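## Task

Lift the white brick off the LEGO build and set it on an empty part of the table surface, keeping the remaining build intact and upright on the table; then open the gripper and withdraw. It only counts if everything stays in place without the robot supporting it.

## Robot and tools

ROBOT AND FRAME. Two six-joint arms, left_arm and right_arm, each ending in a parallel two-finger gripper. All positions share one scene frame in metres: origin on the table surface midway between the arms, +x pointing away from the robot over the table, +z up, and left_arm mounted on the +y side. The arm names do not match image left/right. A gripper's fingers extend along its own +z axis and close along its own y axis; end_effector_position is the spot between the finger pads, roughly 1 cm short of the tips. Orientations are quaternions written w first (qw, qx, qy, qz). Joint limits in rad, base to hand: waist -2.618..3.054, shoulder 0..3.142, elbow 0..3.142, wrist pitch -1.571..1.571, wrist yaw -1.571..1.571, wrist roll -2.094..2.094.

THE 16-NUMBER ROW. Every motion command uses one row of 16 plain numbers covering both arms: x, y, z, qw, qx, qy, qz, opening for left_arm, followed by the same eight for right_arm. x, y, z and the quaternion are an absolute target pose for that gripper in the scene frame (not an offset). Opening runs from -1 (closed) to +1 (fully open, 0.094 m); between the extremes the fingers go to where grip_measured would read that value. An arm meant to stay still must be sent its own last reported position and quaternion plus its intended opening in every call. To hold an orientation steady, repeat the same commanded quaternion rather than copying the reported one, which drifts.

execute_actions. Argument actions is a list with zero or one item; optional pictures (boolean) controls camera images. An empty list just reports the state. An item {"rows": [...], "steps": n} plays up to 15 rows, one per control step of 1/30 s, n from 1 to 15 (default 15); the last row repeats if rows run out. An item with only steps (up to 300) is a wait counted from the previous result, thinking time included. A call is rejected, sending nothing, if a target lies over 0.6 m from that arm's last reported position along any gripper axis. Each step, the commanded pose is clipped to within 70 mm and 16 degrees of the measured pose; after an action the arm only continues to its last clipped pose, so long moves need several calls. Position wins over orientation when both cannot be met.

move. Argument target is one 16-number row of absolute poses; speed is the path top speed in m/s, 0.002 to 0.5, default 0.25 (rotation up to twice that in rad/s). Both grippers follow straight paths that finish together, lasting 0.5 to 10 s (cut off at 10 s). Rotation takes the shorter way. Paths ignore obstacles and the other arm; grippers lag, stray, and may exceed speed near full reach. Opening is applied at the start. The result adds a move: line giving the ending (done, off_target, moving, held, fault), which limits acted (paced = target clipped; held = some steps blocked, after which the arm may speed up), and each gripper's distance from its target.

wait. seconds from 0 to 10; nothing new is commanded meanwhile.

zoom_image. camera is cam_high, cam_left_wrist or cam_right_wrist; region is [x0, y0, x1, y1] in that camera's pixels, top-left origin, at most 504 by 504. cam_high is 896x504 pinhole, mounted near [0.95, 0.55, 0.82]; wrist cameras are 616x616 fisheye. Calibration matrices (K, distortion, T_world_to_cam) are supplied and may be off by a few degrees and millimetres.

finished_scene.

READING RESULTS. The state line lists each gripper's position and quaternion (less accurate at long reach). grip_measured is finger opening on the command scale; the last Joint positions entry per arm is opening in metres; readings may carry a fixed ~1 mm bias. pose unreachable means the clearance check altered or blocked a command to the named arm; HELD flags steps where that happened. Hand target shows the pose each controller is currently driving toward. FAULT lines report arm stops. The simulation keeps running while you think.

PRACTICAL LIMITS. Joint friction can leave the gripper up to ~31 mm from the command, and very small corrections may do nothing. To grip, command an opening about 0.03 below grip_measured; smaller differences grip more gently. Finger force is about 50-62 N per pad. Held parts may get brief tugs and loose objects small pushes. Motors heat while loaded: MOTOR HOT appears at 75 °C, 90 °C stops that arm for 10 s, and 100 °C drops the arm, so don't hold loads longer than needed.

AVOID. Anything leaving the table fails the task. Don't let the arms collide or press each other. Faster contact and targets set further past the contact point push harder; approach bricks slowly and don't aim deep into them. Avoid drops, slips and slams, keep the rest of the build upright, and release and back away before ending the scene.

Each tool is called after "Call:" by a JSON object that holds its "api" and its "payload".

## Session

Call:
{"api": "execute_actions", "payload": {"actions": []}}

Scene clock: 0.00 s of 4500.00 s.
left_arm: end_effector_position=(+0.1559, -0.0581, +0.2674) grip_measured=+1.000 end_effector_quat_wxyz=(+0.356, +0.315, +0.604, -0.639) | right_arm: end_effector_position=(+0.1320, -0.5603, +0.2574) grip_measured=+1.000 end_effector_quat_wxyz=(+0.189, +0.019, +0.808, -0.557)
Joint positions: left_arm=[-0.842  1.239  0.527  0.805  0.702 -0.642  0.094] | right_arm=[-1.022  0.886  0.714 -0.173  0.43  -1.071  0.094]
Joint velocities: left_arm=[-0.007  0.007 -0.012  0.037 -0.037  0.022  0.   ] | right_arm=[ 0.002 -0.007 -0.007 -0.022 -0.037 -0.037  0.   ]
Motor temperatures (°C, as the motors report them): left_arm=[26 24 24 23 24 24] | right_arm=[24 25 22 23 23 23]
Hand target (left_arm): +0.156, -0.058, +0.267; +0.356, +0.315, +0.604, -0.639
Hand target (right_arm): +0.132, -0.560, +0.257; +0.189, +0.019, +0.808, -0.557

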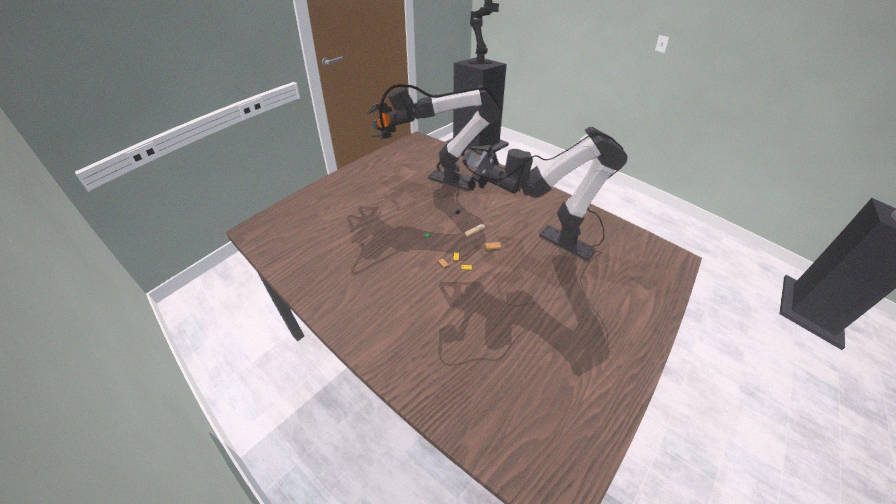

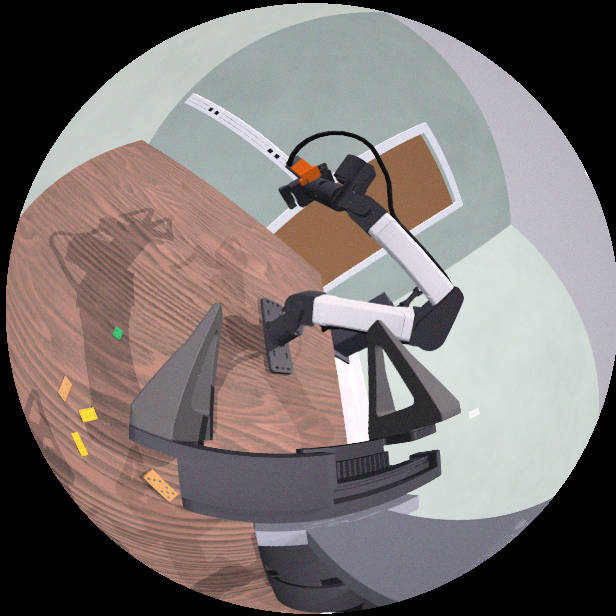

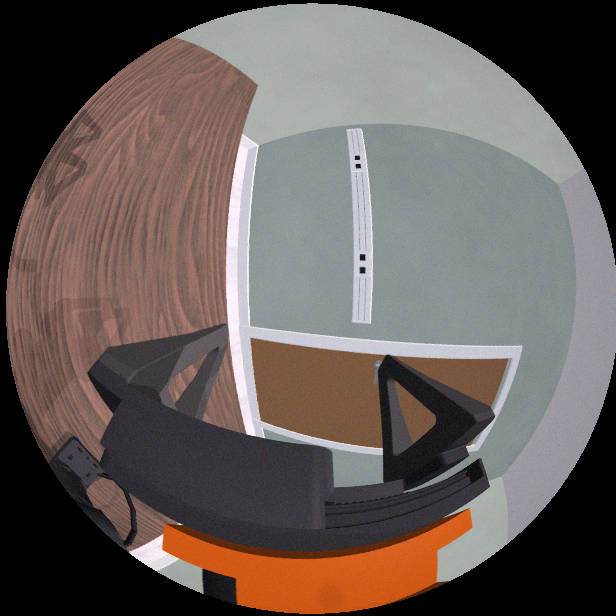

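Call:
{"api": "zoom_image", "payload": {"camera": "cam_high", "region": [410, 200, 530, 280]}}

Region (410, 200, 530, 280) of cam_high's 896x504 image, scaled by 4.200, with more detail than that image has.

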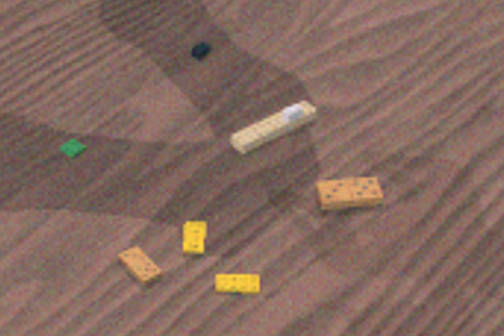

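Call:
{"api": "move", "payload": {"target": [0.13,-0.005,0.14,0,1,0,0,1,0.132,-0.56,0.257,0.189,0.019,0.808,-0.557,1]}}

Scene clock: 22.47 s of 4500.00 s.
left_arm: end_effector_position=(+0.1330, -0.0047, +0.1495) grip_measured=+1.000 end_effector_quat_wxyz=(+0.010, +1.000, +0.005, -0.003) | right_arm: end_effector_position=(+0.1320, -0.5603, +0.2574) grip_measured=+1.000 end_effector_quat_wxyz=(+0.189, +0.019, +0.808, -0.557)
Joint positions: left_arm=[-1.126  1.749  1.596 -1.403  0.014  2.009  0.094] | right_arm=[-1.022  0.886  0.714 -0.173  0.43  -1.071  0.094]
Joint velocities: left_arm=[ 0.002 -0.012 -0.007 -0.022  0.022 -0.007  0.   ] | right_arm=[-0.017  0.002 -0.002 -0.022 -0.007  0.007  0.   ]
Motor temperatures (°C, as the motors report them): left_arm=[26 26 28 27 24 24] | right_arm=[24 25 25 27 23 23]
Hand target (left_arm): +0.131, -0.004, +0.141; -0.000, +1.000, -0.004, -0.004
Hand target (right_arm): +0.132, -0.560, +0.257; +0.189, +0.019, +0.808, -0.557
Off the commanded pose (left_arm): 0.010 m, 1 deg.
Off the commanded pose (right_arm): 0.000 m, 0 deg.
After step 90, 13.90 s passed at rest.
move: done
camera_calibration (this result's frames):
cam_left_wrist: T_world_to_cam=[[-0.28705, 0.956618, 0.0498517, 0.0259987], [0.589977, 0.135553, 0.79596, -0.1872], [0.754672, 0.257892, -0.603292, 0.104042], [0, 0, 0, 1]] pos_world=[0.0393894, -0.0263267, 0.210475]

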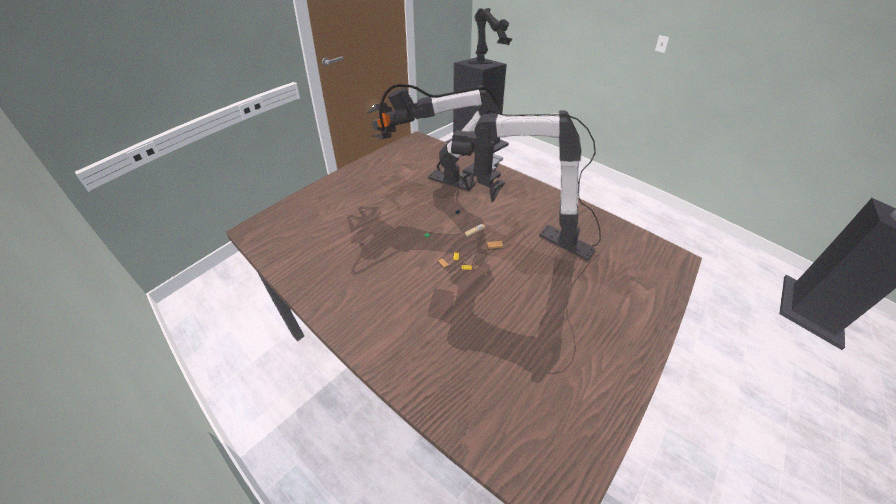

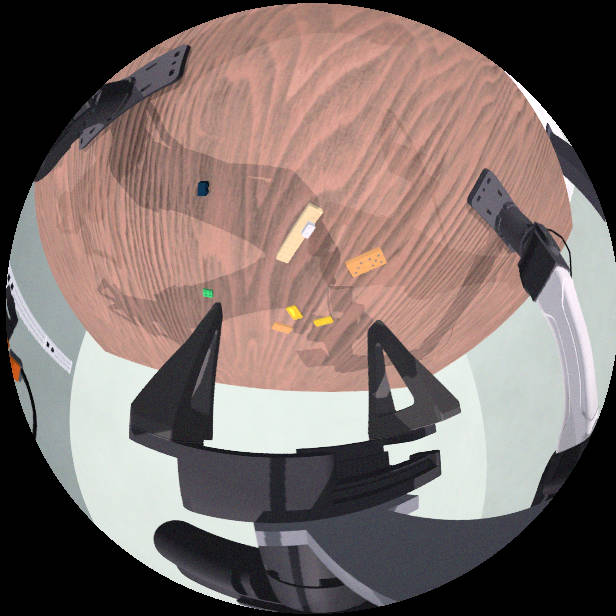

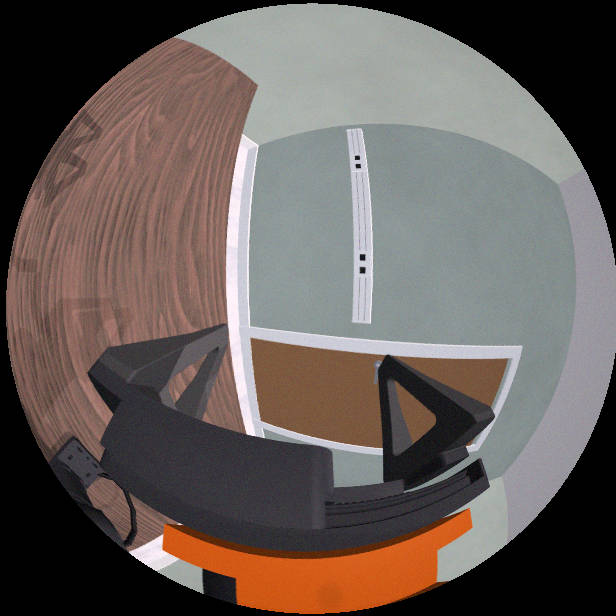

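Call:
{"api": "move", "payload": {"target": [0.13,-0.005,0.06,0,1,0,0,1,0.132,-0.56,0.257,0.189,0.019,0.808,-0.557,1]}}

Call:
{"api": "zoom_image", "payload": {"camera": "cam_left_wrist", "region": [150, 150, 500, 450]}}

Scene clock: 41.27 s of 4500.00 s.
left_arm: end_effector_position=(+0.1327, -0.0061, +0.0683) grip_measured=+1.000 end_effector_quat_wxyz=(+0.009, +1.000, +0.001, +0.001) | right_arm: end_effector_position=(+0.1320, -0.5603, +0.2574) grip_measured=+1.000 end_effector_quat_wxyz=(+0.189, +0.019, +0.808, -0.557)
Joint positions: left_arm=[-1.133  1.773  1.302 -1.082  0.006  2.01   0.094] | right_arm=[-1.022  0.886  0.714 -0.173  0.43  -1.071  0.094]
Joint velocities: left_arm=[ 0.017 -0.002  0.017  0.022  0.022 -0.007  0.   ] | right_arm=[ 0.002  0.012  0.007  0.007 -0.022  0.037  0.   ]
Motor temperatures (°C, as the motors report them): left_arm=[26 29 29 25 24 24] | right_arm=[24 25 27 28 23 23]
Hand target (left_arm): +0.130, -0.005, +0.060; -0.000, +1.000, -0.000, -0.000
Hand target (right_arm): +0.132, -0.560, +0.257; +0.189, +0.019, +0.808, -0.557
Off the commanded pose (left_arm): 0.009 m, 1 deg.
Off the commanded pose (right_arm): 0.000 m, 0 deg.
After step 90, 14.70 s passed at rest.
move: done
camera_calibration (this result's frames):
cam_left_wrist: T_world_to_cam=[[-0.279922, 0.958758, 0.0492699, 0.03038], [0.584304, 0.129425, 0.801148, -0.121875], [0.76173, 0.253047, -0.596434, 0.0542633], [0, 0, 0, 1]] pos_world=[0.038382, -0.0270847, 0.128508]

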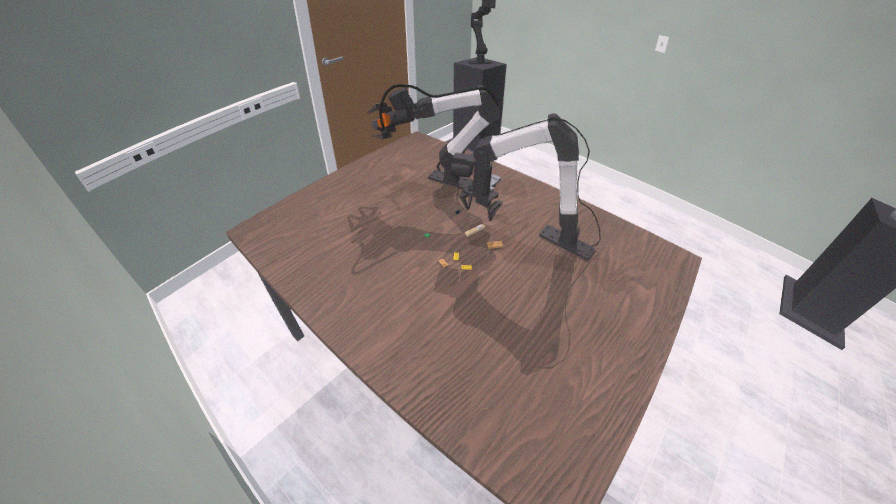

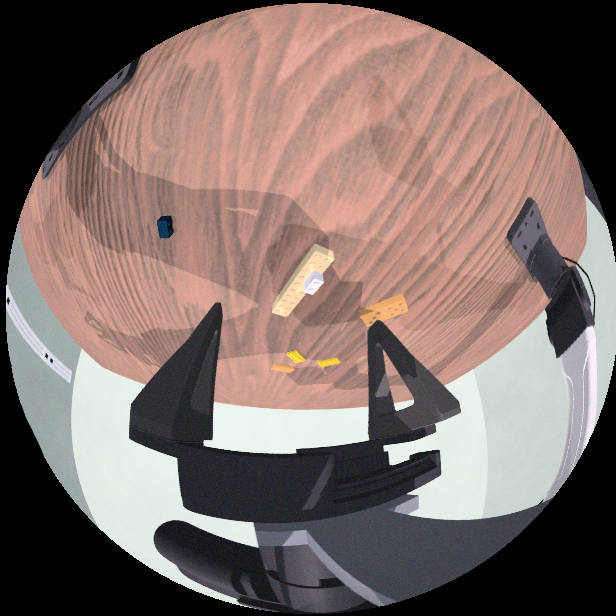

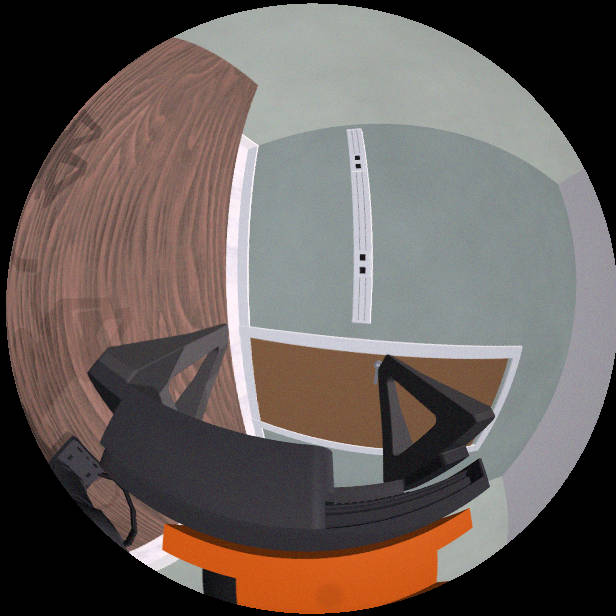

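Region (150, 150, 500, 450) of cam_left_wrist's 616x616 image, scaled by 1.440, with more detail than that image has; it fills the top 432 rows of this view, and the rest is white.

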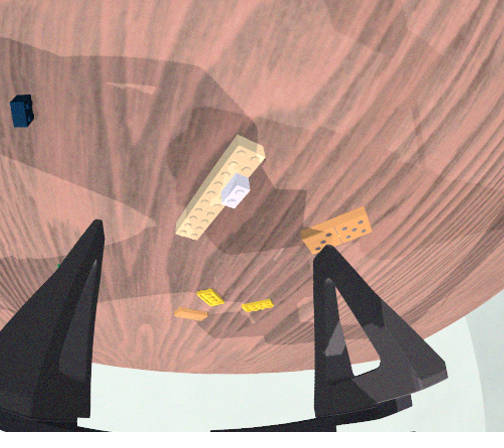

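Call:
{"api": "move", "payload": {"target": [0.143,0.011,0.035,0,0.994,-0.113,0,-0.3,0.25,-0.12,0.10,0.27,0.96,0,0,-1]}}

Scene clock: 69.70 s of 4500.00 s.
left_arm: end_effector_position=(+0.1438, +0.0053, +0.0456) grip_measured=-0.298 end_effector_quat_wxyz=(-0.007, +0.999, -0.037, +0.036) | right_arm: end_effector_position=(+0.2542, -0.1264, +0.0941) grip_measured=-0.988 end_effector_quat_wxyz=(-0.046, +0.738, +0.674, +0.000)
Joint positions: left_arm=[-1.126  1.773  1.206 -0.982 -0.069  2.092  0.033] | right_arm=[ 0.226  1.814  1.453 -1.237 -0.087  2.094  0.001]
Joint velocities: left_arm=[-0.002  0.002  0.012  0.007  0.037 -0.051  0.001] | right_arm=[-0.022 -0.012  0.012  0.037 -0.081 -0.066 -0.001]
Motor temperatures (°C, as the motors report them): left_arm=[26 31 29 25 24 24] | right_arm=[24 26 28 28 23 23]
Hand target (left_arm): +0.143, +0.011, +0.035; -0.020, +0.998, -0.042, +0.032
Hand target (right_arm): +0.263, -0.124, +0.098; -0.048, +0.743, +0.668, +0.015
Off the commanded pose (left_arm): 0.012 m, 10 deg.
Off the commanded pose (right_arm): 0.010 m, 92 deg; orientation clipped at the last step of the last action.
joint sent to its limit (left arm) — the command would take joint 6 (wrist roll) past its upper limit, so that joint was sent only as far as its limit.
joint sent to its limit (right arm) — the command would take joint 6 (wrist roll) past its upper limit, so that joint was sent only as far as its limit.
After step 90, 17.80 s passed at rest.
move: off_target (left_arm, right_arm); limits=paced
camera_calibration (this result's frames):
cam_left_wrist: T_world_to_cam=[[-0.211775, 0.975361, 0.0618176, 0.0132503], [0.533633, 0.0624104, 0.84341, -0.105918], [0.818771, 0.211601, -0.533702, 0.018444], [0, 0, 0, 1]] pos_world=[0.044226, -0.0102162, 0.0983568]
cam_right_wrist: T_world_to_cam=[[-0.989334, -0.134976, 0.0547759, 0.226462], [-0.085118, 0.840827, 0.53457, 0.106424], [-0.118211, 0.524206, -0.843347, 0.287334], [0, 0, 0, 1]] pos_world=[0.267071, -0.209539, 0.173026]

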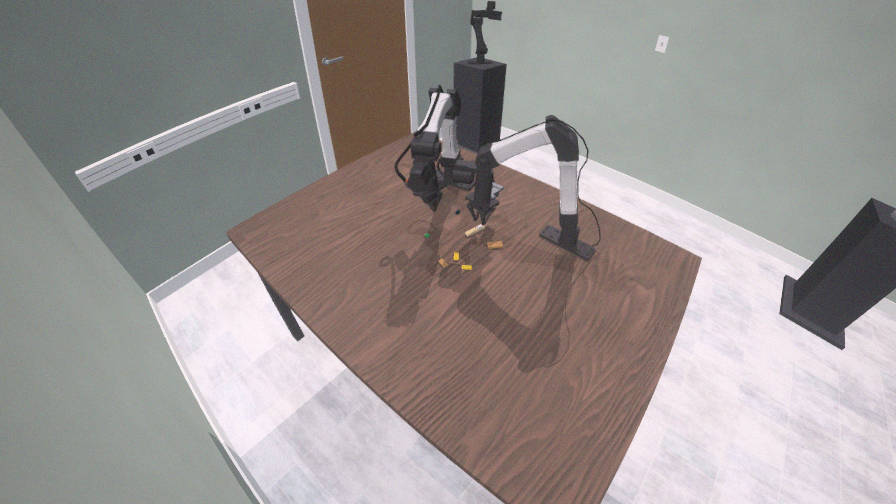

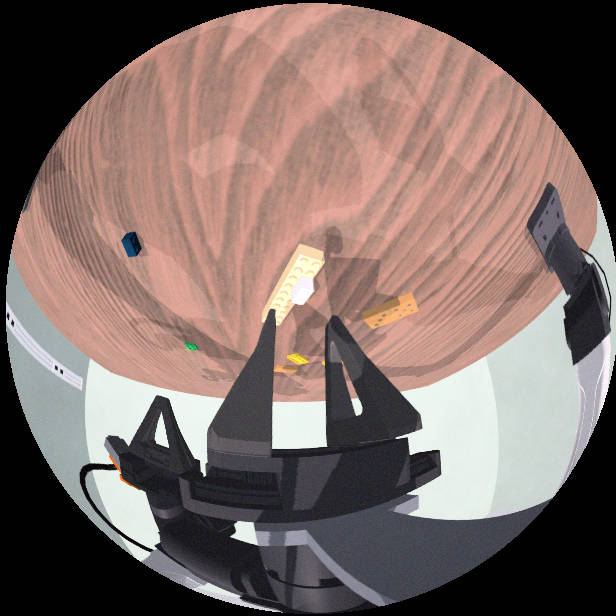

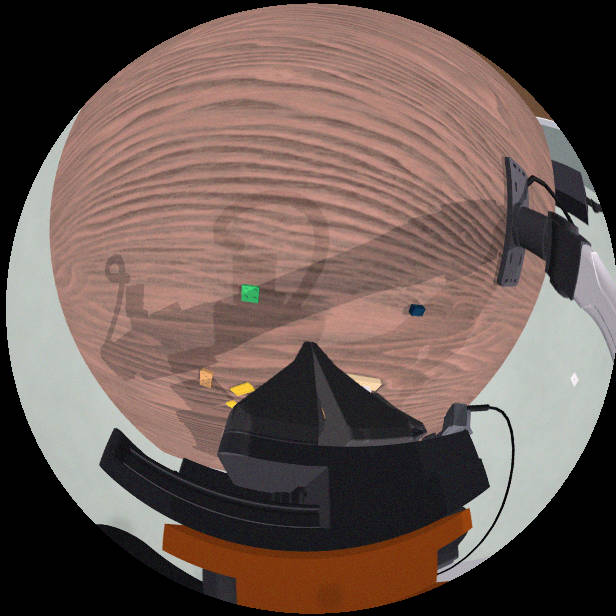

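Call:
{"api": "move", "payload": {"target": [0.143,0.011,0.04,0,0.113,0.994,0,-0.3,0.25,-0.12,0.10,0,0.74,0.67,0,-1]}}

Scene clock: 84.13 s of 4500.00 s.
left_arm: end_effector_position=(+0.1422, +0.0086, +0.0451) grip_measured=-0.298 end_effector_quat_wxyz=(+0.004, +0.123, +0.992, -0.002) | right_arm: end_effector_position=(+0.2514, -0.1214, +0.0964) grip_measured=-0.988 end_effector_quat_wxyz=(-0.022, +0.724, +0.690, -0.003)
Joint positions: left_arm=[-1.091  1.773  1.206 -0.996 -0.005 -0.841  0.033] | right_arm=[ 0.268  1.805  1.453 -1.237 -0.04   2.094  0.001]
Joint velocities: left_arm=[ 0.002  0.002 -0.002  0.081 -0.022 -0.051  0.001] | right_arm=[ 0.002 -0.002  0.012  0.066 -0.037  0.022  0.   ]
Motor temperatures (°C, as the motors report them): left_arm=[26 32 30 24 24 24] | right_arm=[24 29 28 26 23 23]
Hand target (left_arm): +0.143, +0.011, +0.040; +0.000, +0.113, +0.994, -0.000
Hand target (right_arm): +0.250, -0.120, +0.100; -0.015, +0.722, +0.691, +0.004
Off the commanded pose (left_arm): 0.006 m, 1 deg.
Off the commanded pose (right_arm): 0.004 m, 4 deg.
joint sent to its limit (right arm) — the command would take joint 6 (wrist roll) past its upper limit, so that joint was sent only as far as its limit.
After step 90, 4.87 s passed at rest.
move: off_target (right_arm)
camera_calibration (this result's frames):
cam_left_wrist: T_world_to_cam=[[0.0347925, -0.996856, 0.071194, -0.00876004], [-0.602846, 0.0358835, 0.79705, 0.0590881], [-0.797098, -0.0706505, -0.599702, 0.254055], [0, 0, 0, 1]] pos_world=[0.238432, 0.00709629, 0.105885]
cam_right_wrist: T_world_to_cam=[[-0.983899, -0.175789, 0.03226, 0.220115], [-0.136535, 0.855769, 0.499017, 0.118943], [-0.115329, 0.486577, -0.865992, 0.283226], [0, 0, 0, 1]] pos_world=[0.265475, -0.200905, 0.178816]

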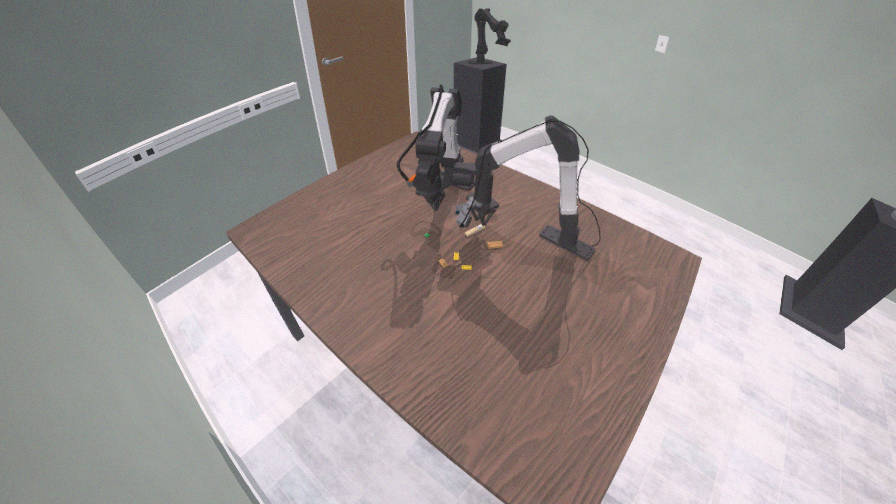

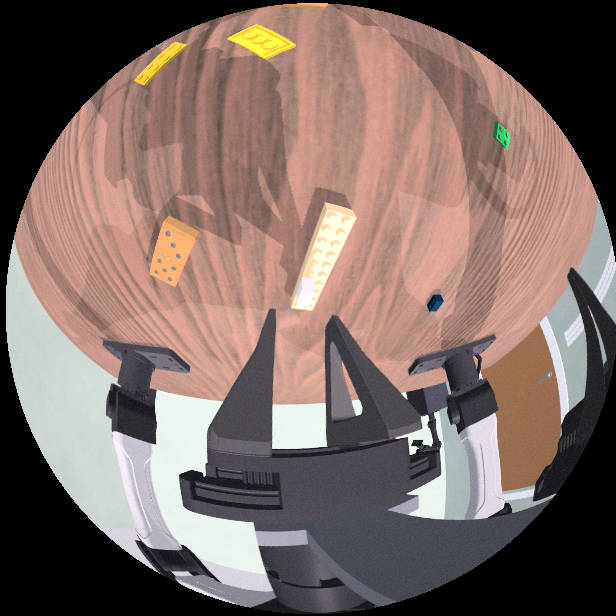

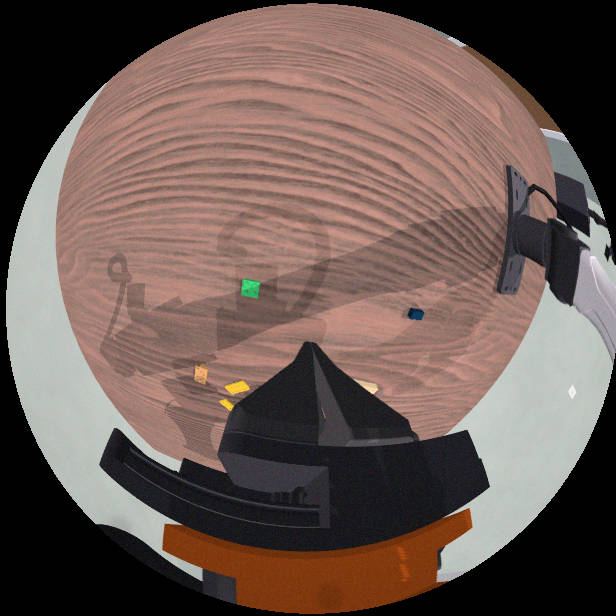

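Call:
{"api": "move", "payload": {"target": [0.14,0.011,0.022,0,0.216,0.976,0,-0.3,0.25,-0.12,0.10,0,0.72,0.69,0,-1], "speed": 0.05}}

Scene clock: 94.13 s of 4500.00 s.
left_arm: end_effector_position=(+0.1432, +0.0068, +0.0347) grip_measured=-0.298 end_effector_quat_wxyz=(+0.012, +0.210, +0.978, -0.010) | right_arm: end_effector_position=(+0.2512, -0.1212, +0.0963) grip_measured=-0.988 end_effector_quat_wxyz=(-0.011, +0.719, +0.695, -0.007)
Joint positions: left_arm=[-1.091  1.773  1.162 -0.927 -0.005 -0.665  0.033] | right_arm=[ 0.281  1.805  1.453 -1.237 -0.017  2.094  0.001]
Joint velocities: left_arm=[-0.007 -0.007 -0.017 -0.051  0.095 -0.007  0.   ] | right_arm=[-0.007 -0.002 -0.012  0.022  0.007 -0.007  0.001]
Motor temperatures (°C, as the motors report them): left_arm=[26 33 30 25 24 24] | right_arm=[24 31 28 26 23 23]
Hand target (left_arm): +0.140, +0.011, +0.022; -0.000, +0.216, +0.976, +0.000
Hand target (right_arm): +0.250, -0.120, +0.100; -0.004, +0.718, +0.696, +0.001
Off the commanded pose (left_arm): 0.014 m, 2 deg.
Off the commanded pose (right_arm): 0.004 m, 2 deg.
joint sent to its limit (right arm) — the command would take joint 6 (wrist roll) past its upper limit, so that joint was sent only as far as its limit.
After step 90, 4.83 s passed at rest.
move: off_target (left_arm)
camera_calibration (this result's frames):
cam_left_wrist: T_world_to_cam=[[-0.141088, -0.985974, 0.0891559, 0.0145919], [-0.596789, 0.156559, 0.786976, 0.0666663], [-0.789896, 0.0578257, -0.610508, 0.246948], [0, 0, 0, 1]] pos_world=[0.236907, -0.0103299, 0.0969976]
cam_right_wrist: T_world_to_cam=[[-0.981702, -0.188737, 0.0253025, 0.21851], [-0.153756, 0.864018, 0.479407, 0.12598], [-0.112344, 0.466745, -0.877228, 0.280913], [0, 0, 0, 1]] pos_world=[0.265441, -0.198723, 0.1805]

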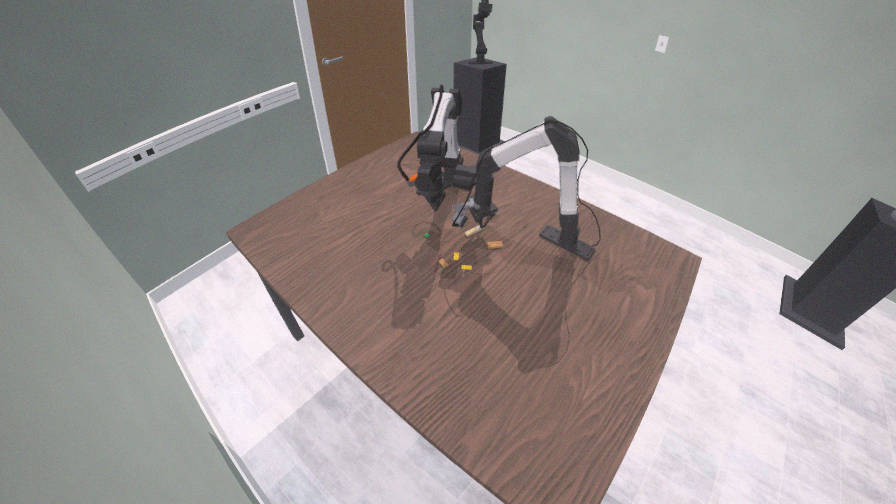

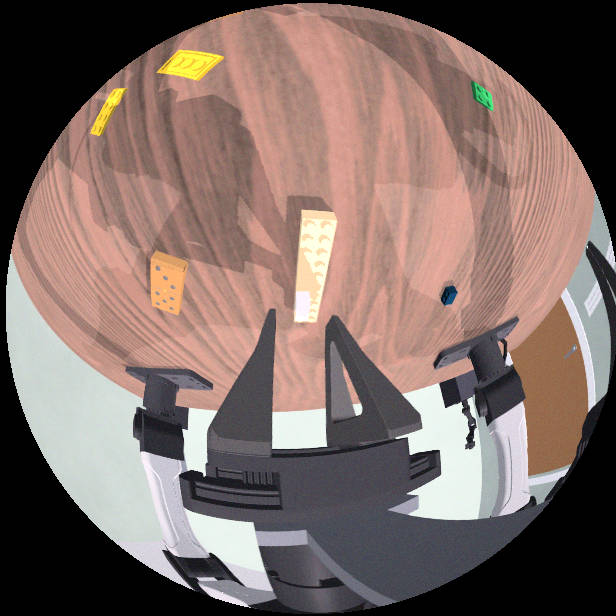

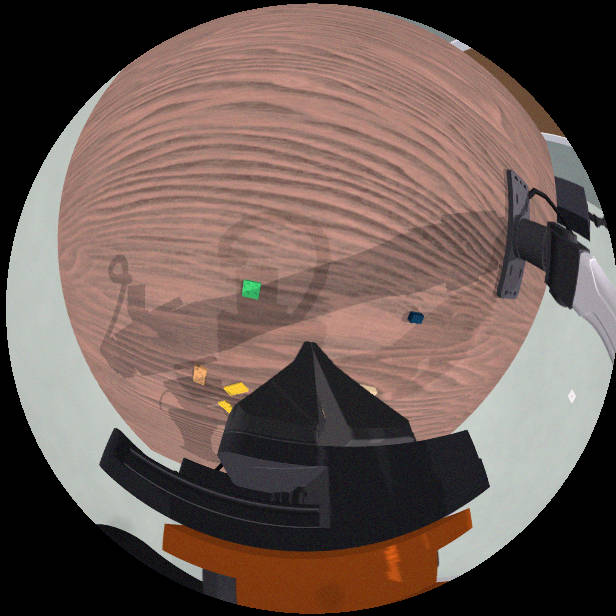

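Call:
{"api": "move", "payload": {"target": [0.14,0.013,0.008,0,0.216,0.976,0,-0.5,0.25,-0.12,0.10,0,0.72,0.69,0,-1], "speed": 0.03}}

Scene clock: 109.27 s of 4500.00 s.
left_arm: end_effector_position=(+0.1424, +0.0080, +0.0190) grip_measured=-0.498 end_effector_quat_wxyz=(+0.010, +0.213, +0.977, -0.009) | right_arm: end_effector_position=(+0.2513, -0.1213, +0.0963) grip_measured=-0.988 end_effector_quat_wxyz=(-0.010, +0.719, +0.695, -0.007)
Joint positions: left_arm=[-1.091  1.796  1.122 -0.87  -0.005 -0.659  0.024] | right_arm=[ 0.281  1.805  1.453 -1.237 -0.016  2.094  0.001]
Joint velocities: left_arm=[ 0.022 -0.007 -0.022 -0.022  0.051 -0.037 -0.   ] | right_arm=[ 0.002  0.012 -0.012  0.066 -0.007 -0.007 -0.001]
Motor temperatures (°C, as the motors report them): left_arm=[26 33 30 25 24 24] | right_arm=[24 33 27 25 23 23]
Hand target (left_arm): +0.140, +0.013, +0.009; +0.000, +0.216, +0.976, -0.000
Hand target (right_arm): +0.250, -0.120, +0.100; -0.003, +0.718, +0.696, +0.001
Off the commanded pose (left_arm): 0.012 m, 2 deg.
Off the commanded pose (right_arm): 0.004 m, 1 deg.
joint sent to its limit (right arm) — the command would take joint 6 (wrist roll) past its upper limit, so that joint was sent only as far as its limit.
After step 90, 10.87 s passed at rest.
move: off_target (left_arm)
camera_calibration (this result's frames):
cam_left_wrist: T_world_to_cam=[[-0.146877, -0.985455, 0.0854734, 0.0179899], [-0.593598, 0.156933, 0.789312, 0.0778901], [-0.791245, 0.0651947, -0.608014, 0.236722], [0, 0, 0, 1]] pos_world=[0.236183, -0.00992833, 0.0809128]
cam_right_wrist: T_world_to_cam=[[-0.981708, -0.188734, 0.025078, 0.218573], [-0.153939, 0.864339, 0.47877, 0.126237], [-0.112036, 0.466152, -0.877582, 0.280857], [0, 0, 0, 1]] pos_world=[0.265474, -0.198782, 0.180555]

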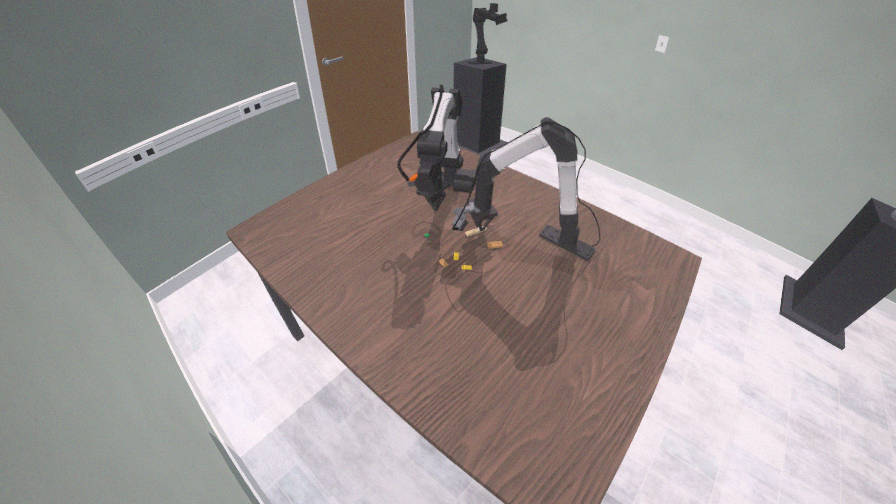

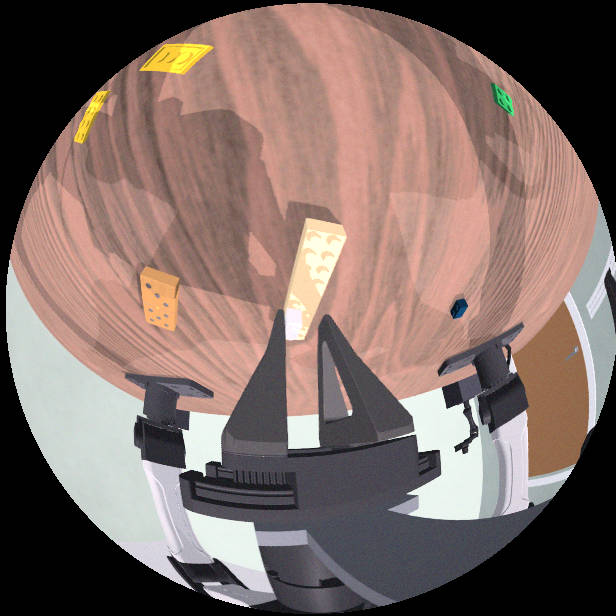

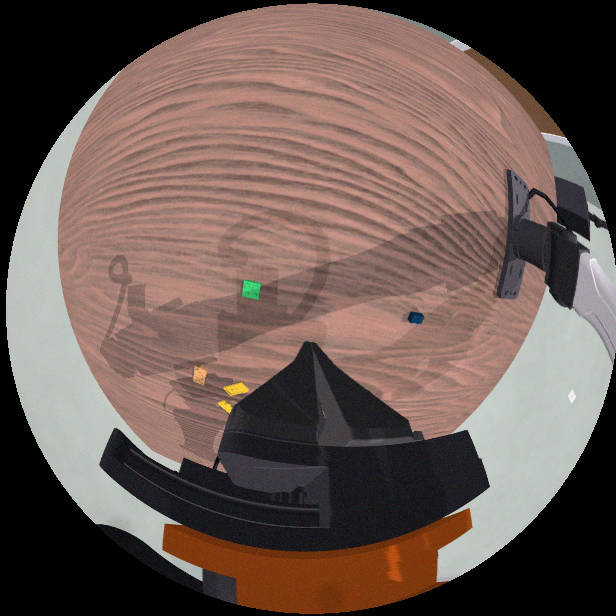

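Call:
{"api": "move", "payload": {"target": [0.142,0.008,0.019,0,0.216,0.976,0,-0.9,0.25,-0.12,0.10,0,0.72,0.69,0,-1], "speed": 0.03}}

Call:
{"api": "zoom_image", "payload": {"camera": "cam_left_wrist", "region": [220, 200, 400, 380]}}

Scene clock: 117.40 s of 4500.00 s.
left_arm: end_effector_position=(+0.1422, +0.0084, +0.0215) grip_measured=-0.717 end_effector_quat_wxyz=(+0.008, +0.213, +0.977, -0.006) | right_arm: end_effector_position=(+0.2513, -0.1214, +0.0963) grip_measured=-0.988 end_effector_quat_wxyz=(-0.010, +0.719, +0.695, -0.007)
Joint positions: left_arm=[-1.091  1.796  1.133 -0.888 -0.005 -0.659  0.013] | right_arm=[ 0.281  1.805  1.453 -1.237 -0.016  2.094  0.001]
Joint velocities: left_arm=[-0.002  0.022 -0.002 -0.125  0.066 -0.007  0.001] | right_arm=[ 0.002  0.002  0.012  0.022 -0.037 -0.007 -0.001]
Motor temperatures (°C, as the motors report them): left_arm=[26 33 30 25 24 24] | right_arm=[24 34 27 25 23 23]
Hand target (left_arm): +0.142, +0.008, +0.019; +0.000, +0.216, +0.976, -0.000
Hand target (right_arm): +0.250, -0.120, +0.100; -0.003, +0.718, +0.696, +0.001
Off the commanded pose (left_arm): 0.003 m, 1 deg.
Off the commanded pose (right_arm): 0.004 m, 1 deg.
joint sent to its limit (right arm) — the command would take joint 6 (wrist roll) past its upper limit, so that joint was sent only as far as its limit.
After step 90, 4.40 s passed at rest.
move: done
camera_calibration (this result's frames):
cam_left_wrist: T_world_to_cam=[[-0.147004, -0.985876, 0.0802452, 0.0182605], [-0.591167, 0.152612, 0.791979, 0.075369], [-0.793039, 0.0689858, -0.605252, 0.238221], [0, 0, 0, 1]] pos_world=[0.236159, -0.00993352, 0.0830279]
cam_right_wrist: T_world_to_cam=[[-0.981711, -0.188733, 0.0249657, 0.218604], [-0.154031, 0.864499, 0.478452, 0.126366], [-0.111882, 0.465856, -0.877759, 0.280829], [0, 0, 0, 1]] pos_world=[0.26549, -0.198811, 0.180583]

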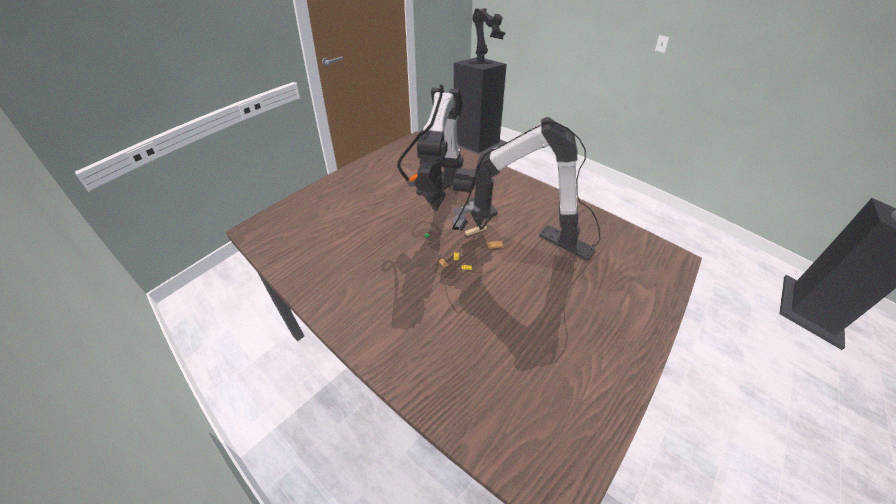

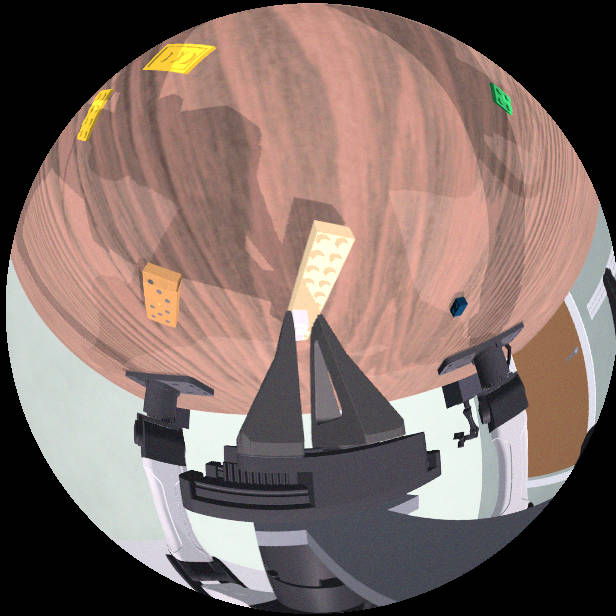

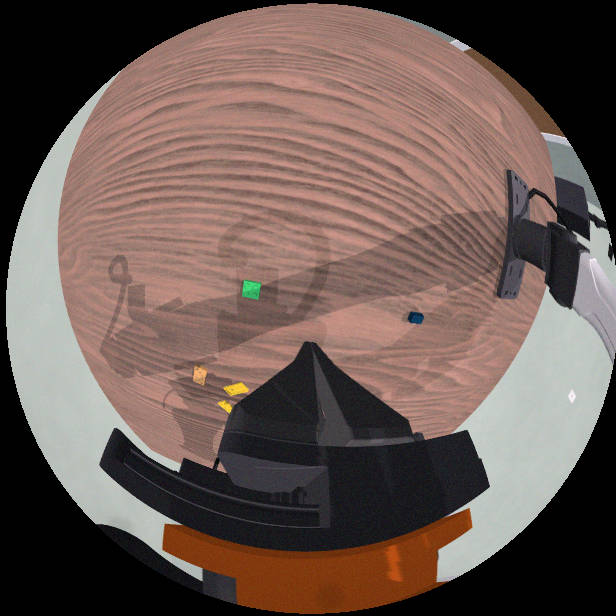

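Region (220, 200, 400, 380) of cam_left_wrist's 616x616 image, scaled by 2.800, with more detail than that image has.

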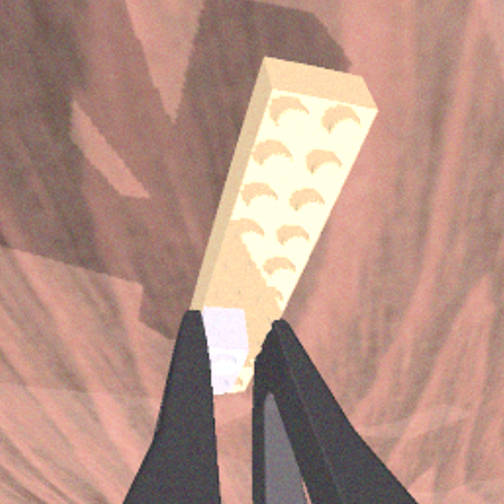

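Call:
{"api": "move", "payload": {"target": [0.142,0.012,0.031,0,0.216,0.976,0,-0.6,0.185,-0.06,0.06,-0.276,0.665,0.638,0.264,-1], "speed": 0.1}}

Scene clock: 137.73 s of 4500.00 s.
left_arm: end_effector_position=(+0.1388, +0.0149, +0.0241) grip_measured=-0.602 end_effector_quat_wxyz=(-0.003, +0.215, +0.977, +0.007) | right_arm: end_effector_position=(+0.1893, -0.0559, +0.0598) grip_measured=-0.988 end_effector_quat_wxyz=(-0.282, +0.651, +0.658, +0.254)
Joint positions: left_arm=[-1.091  1.796  1.145 -0.934 -0.005 -0.655  0.019] | right_arm=[ 0.202  1.537  0.778 -0.485 -0.719  2.094  0.001]
Joint velocities: left_arm=[-0.017 -0.002  0.002 -0.081 -0.037  0.007 -0.   ] | right_arm=[-0.012 -0.007  0.002 -0.022  0.007 -0.022  0.001]
Motor temperatures (°C, as the motors report them): left_arm=[26 34 31 24 24 24] | right_arm=[24 35 27 25 23 23]
Hand target (left_arm): +0.142, +0.012, +0.031; +0.000, +0.216, +0.976, -0.000
Hand target (right_arm): +0.186, -0.059, +0.059; -0.286, +0.653, +0.652, +0.257
Off the commanded pose (left_arm): 0.008 m, 1 deg.
Off the commanded pose (right_arm): 0.006 m, 3 deg.
joint sent to its limit (right arm) — the command would take joint 6 (wrist roll) past its upper limit, so that joint was sent only as far as its limit.
After step 90, 12.93 s passed at rest.
move: off_target (right_arm)
camera_calibration (this result's frames):
cam_left_wrist: T_world_to_cam=[[-0.149702, -0.987349, 0.0522651, 0.0250537], [-0.577768, 0.130253, 0.805741, 0.0684251], [-0.802355, 0.0904237, -0.589958, 0.237249], [0, 0, 0, 1]] pos_world=[0.233643, -0.00562878, 0.0835248]
cam_right_wrist: T_world_to_cam=[[-0.975392, -0.184259, -0.121077, 0.178778], [-0.170116, 0.279614, 0.944921, 0.0201321], [-0.140255, 0.942266, -0.304079, 0.20904], [0, 0, 0, 1]] pos_world=[0.207123, -0.169659, 0.0661872]

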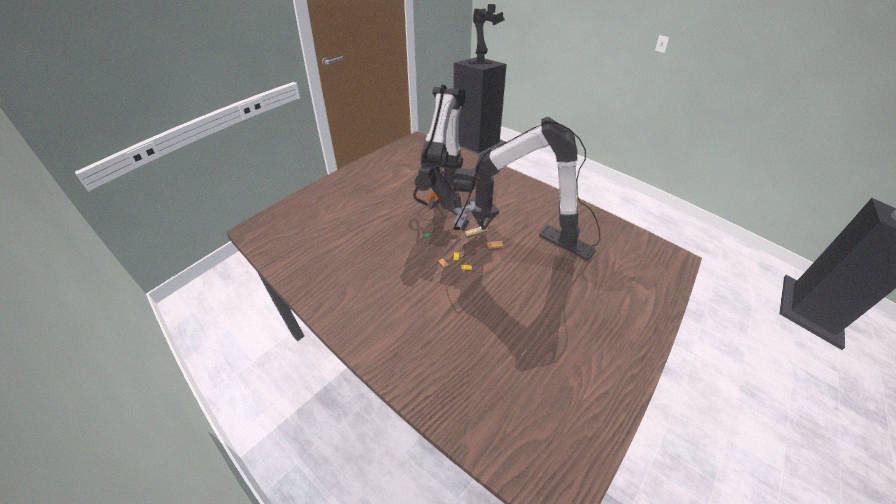

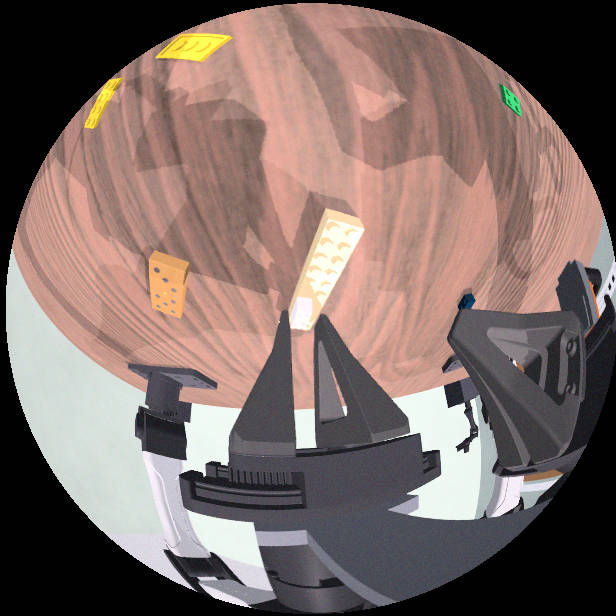

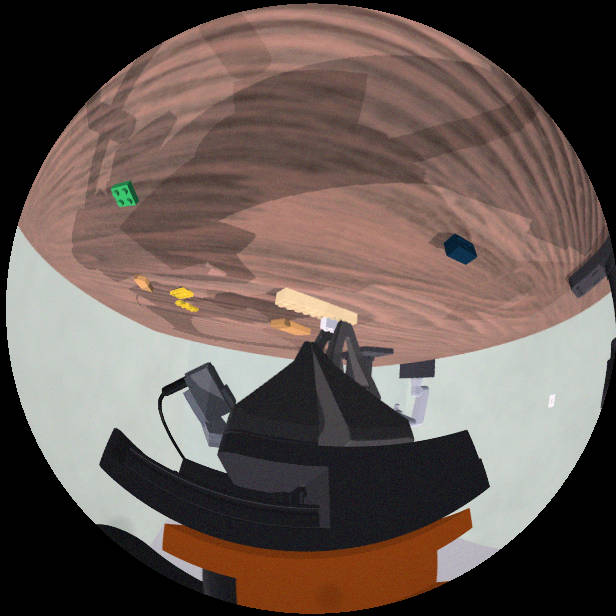

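Call:
{"api": "move", "payload": {"target": [0.142,0.014,0.038,0,0.216,0.976,0,-0.6,0.205,-0.035,0.04,-0.282,0.651,0.658,0.254,-1], "speed": 0.04}}

Scene clock: 147.13 s of 4500.00 s.
left_arm: end_effector_position=(+0.1383, +0.0159, +0.0298) grip_measured=-0.602 end_effector_quat_wxyz=(-0.004, +0.216, +0.976, +0.008) | right_arm: end_effector_position=(+0.1971, -0.0434, +0.0349) grip_measured=-0.988 end_effector_quat_wxyz=(-0.290, +0.646, +0.664, +0.238)
Joint positions: left_arm=[-1.091  1.786  1.157 -0.959 -0.005 -0.653  0.019] | right_arm=[ 0.229  1.668  0.805 -0.407 -0.721  2.094  0.001]
Joint velocities: left_arm=[ 0.012 -0.007  0.007 -0.007  0.022  0.007 -0.001] | right_arm=[ 0.012 -0.007  0.017  0.066 -0.051 -0.051 -0.   ]
Motor temperatures (°C, as the motors report them): left_arm=[26 35 32 24 24 24] | right_arm=[24 34 27 25 23 23]
Hand target (left_arm): +0.142, +0.014, +0.038; +0.000, +0.216, +0.976, +0.000
Hand target (right_arm): +0.205, -0.036, +0.041; -0.288, +0.639, +0.668, +0.250
Off the commanded pose (left_arm): 0.009 m, 1 deg.
Off the commanded pose (right_arm): 0.013 m, 2 deg.
joint sent to its limit (right arm) — the command would take joint 6 (wrist roll) past its upper limit, so that joint was sent only as far as its limit.
After step 90, 5.20 s passed at rest.
move: off_target (right_arm)
camera_calibration (this result's frames):
cam_left_wrist: T_world_to_cam=[[-0.151896, -0.987124, 0.0501291, 0.0259534], [-0.576442, 0.129672, 0.806783, 0.0632112], [-0.802896, 0.0936504, -0.588717, 0.240143], [0, 0, 0, 1]] pos_world=[0.23319, -0.00506701, 0.0890777]
cam_right_wrist: T_world_to_cam=[[-0.972785, -0.211399, -0.0948672, 0.183041], [-0.15408, 0.284386, 0.946247, 0.0384707], [-0.173057, 0.935112, -0.309218, 0.197158], [0, 0, 0, 1]] pos_world=[0.218106, -0.15661, 0.0419265]

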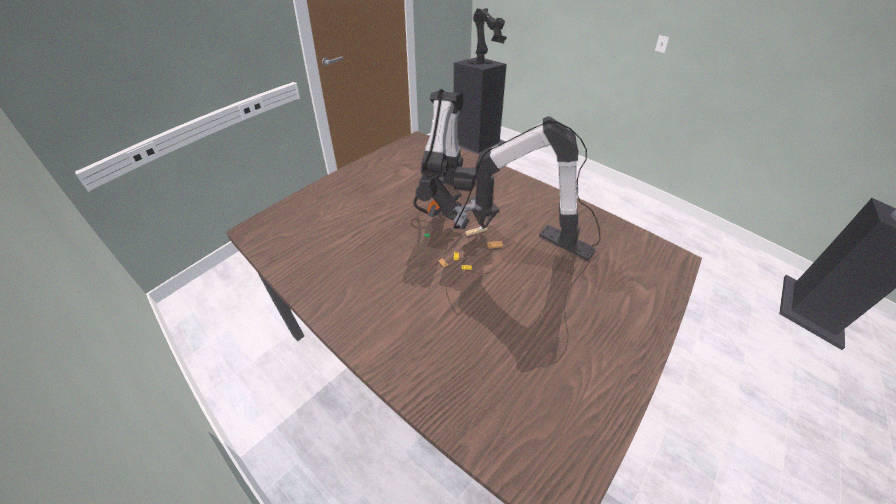

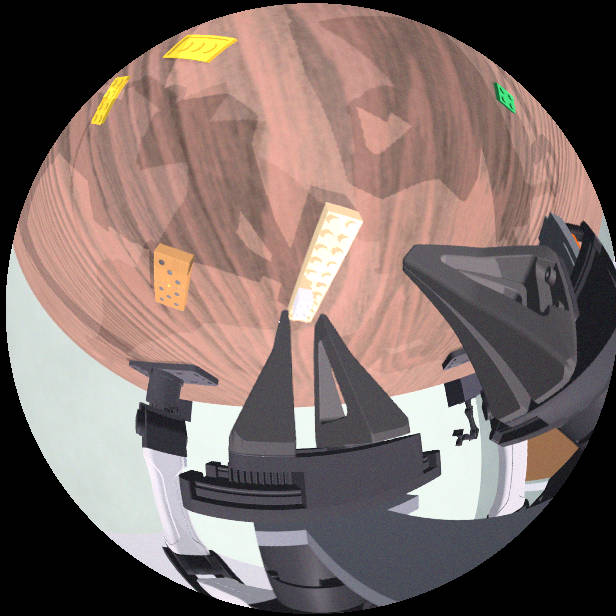

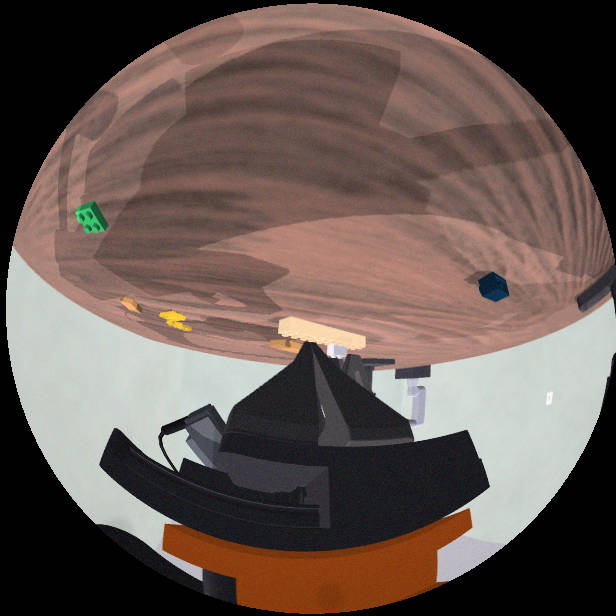

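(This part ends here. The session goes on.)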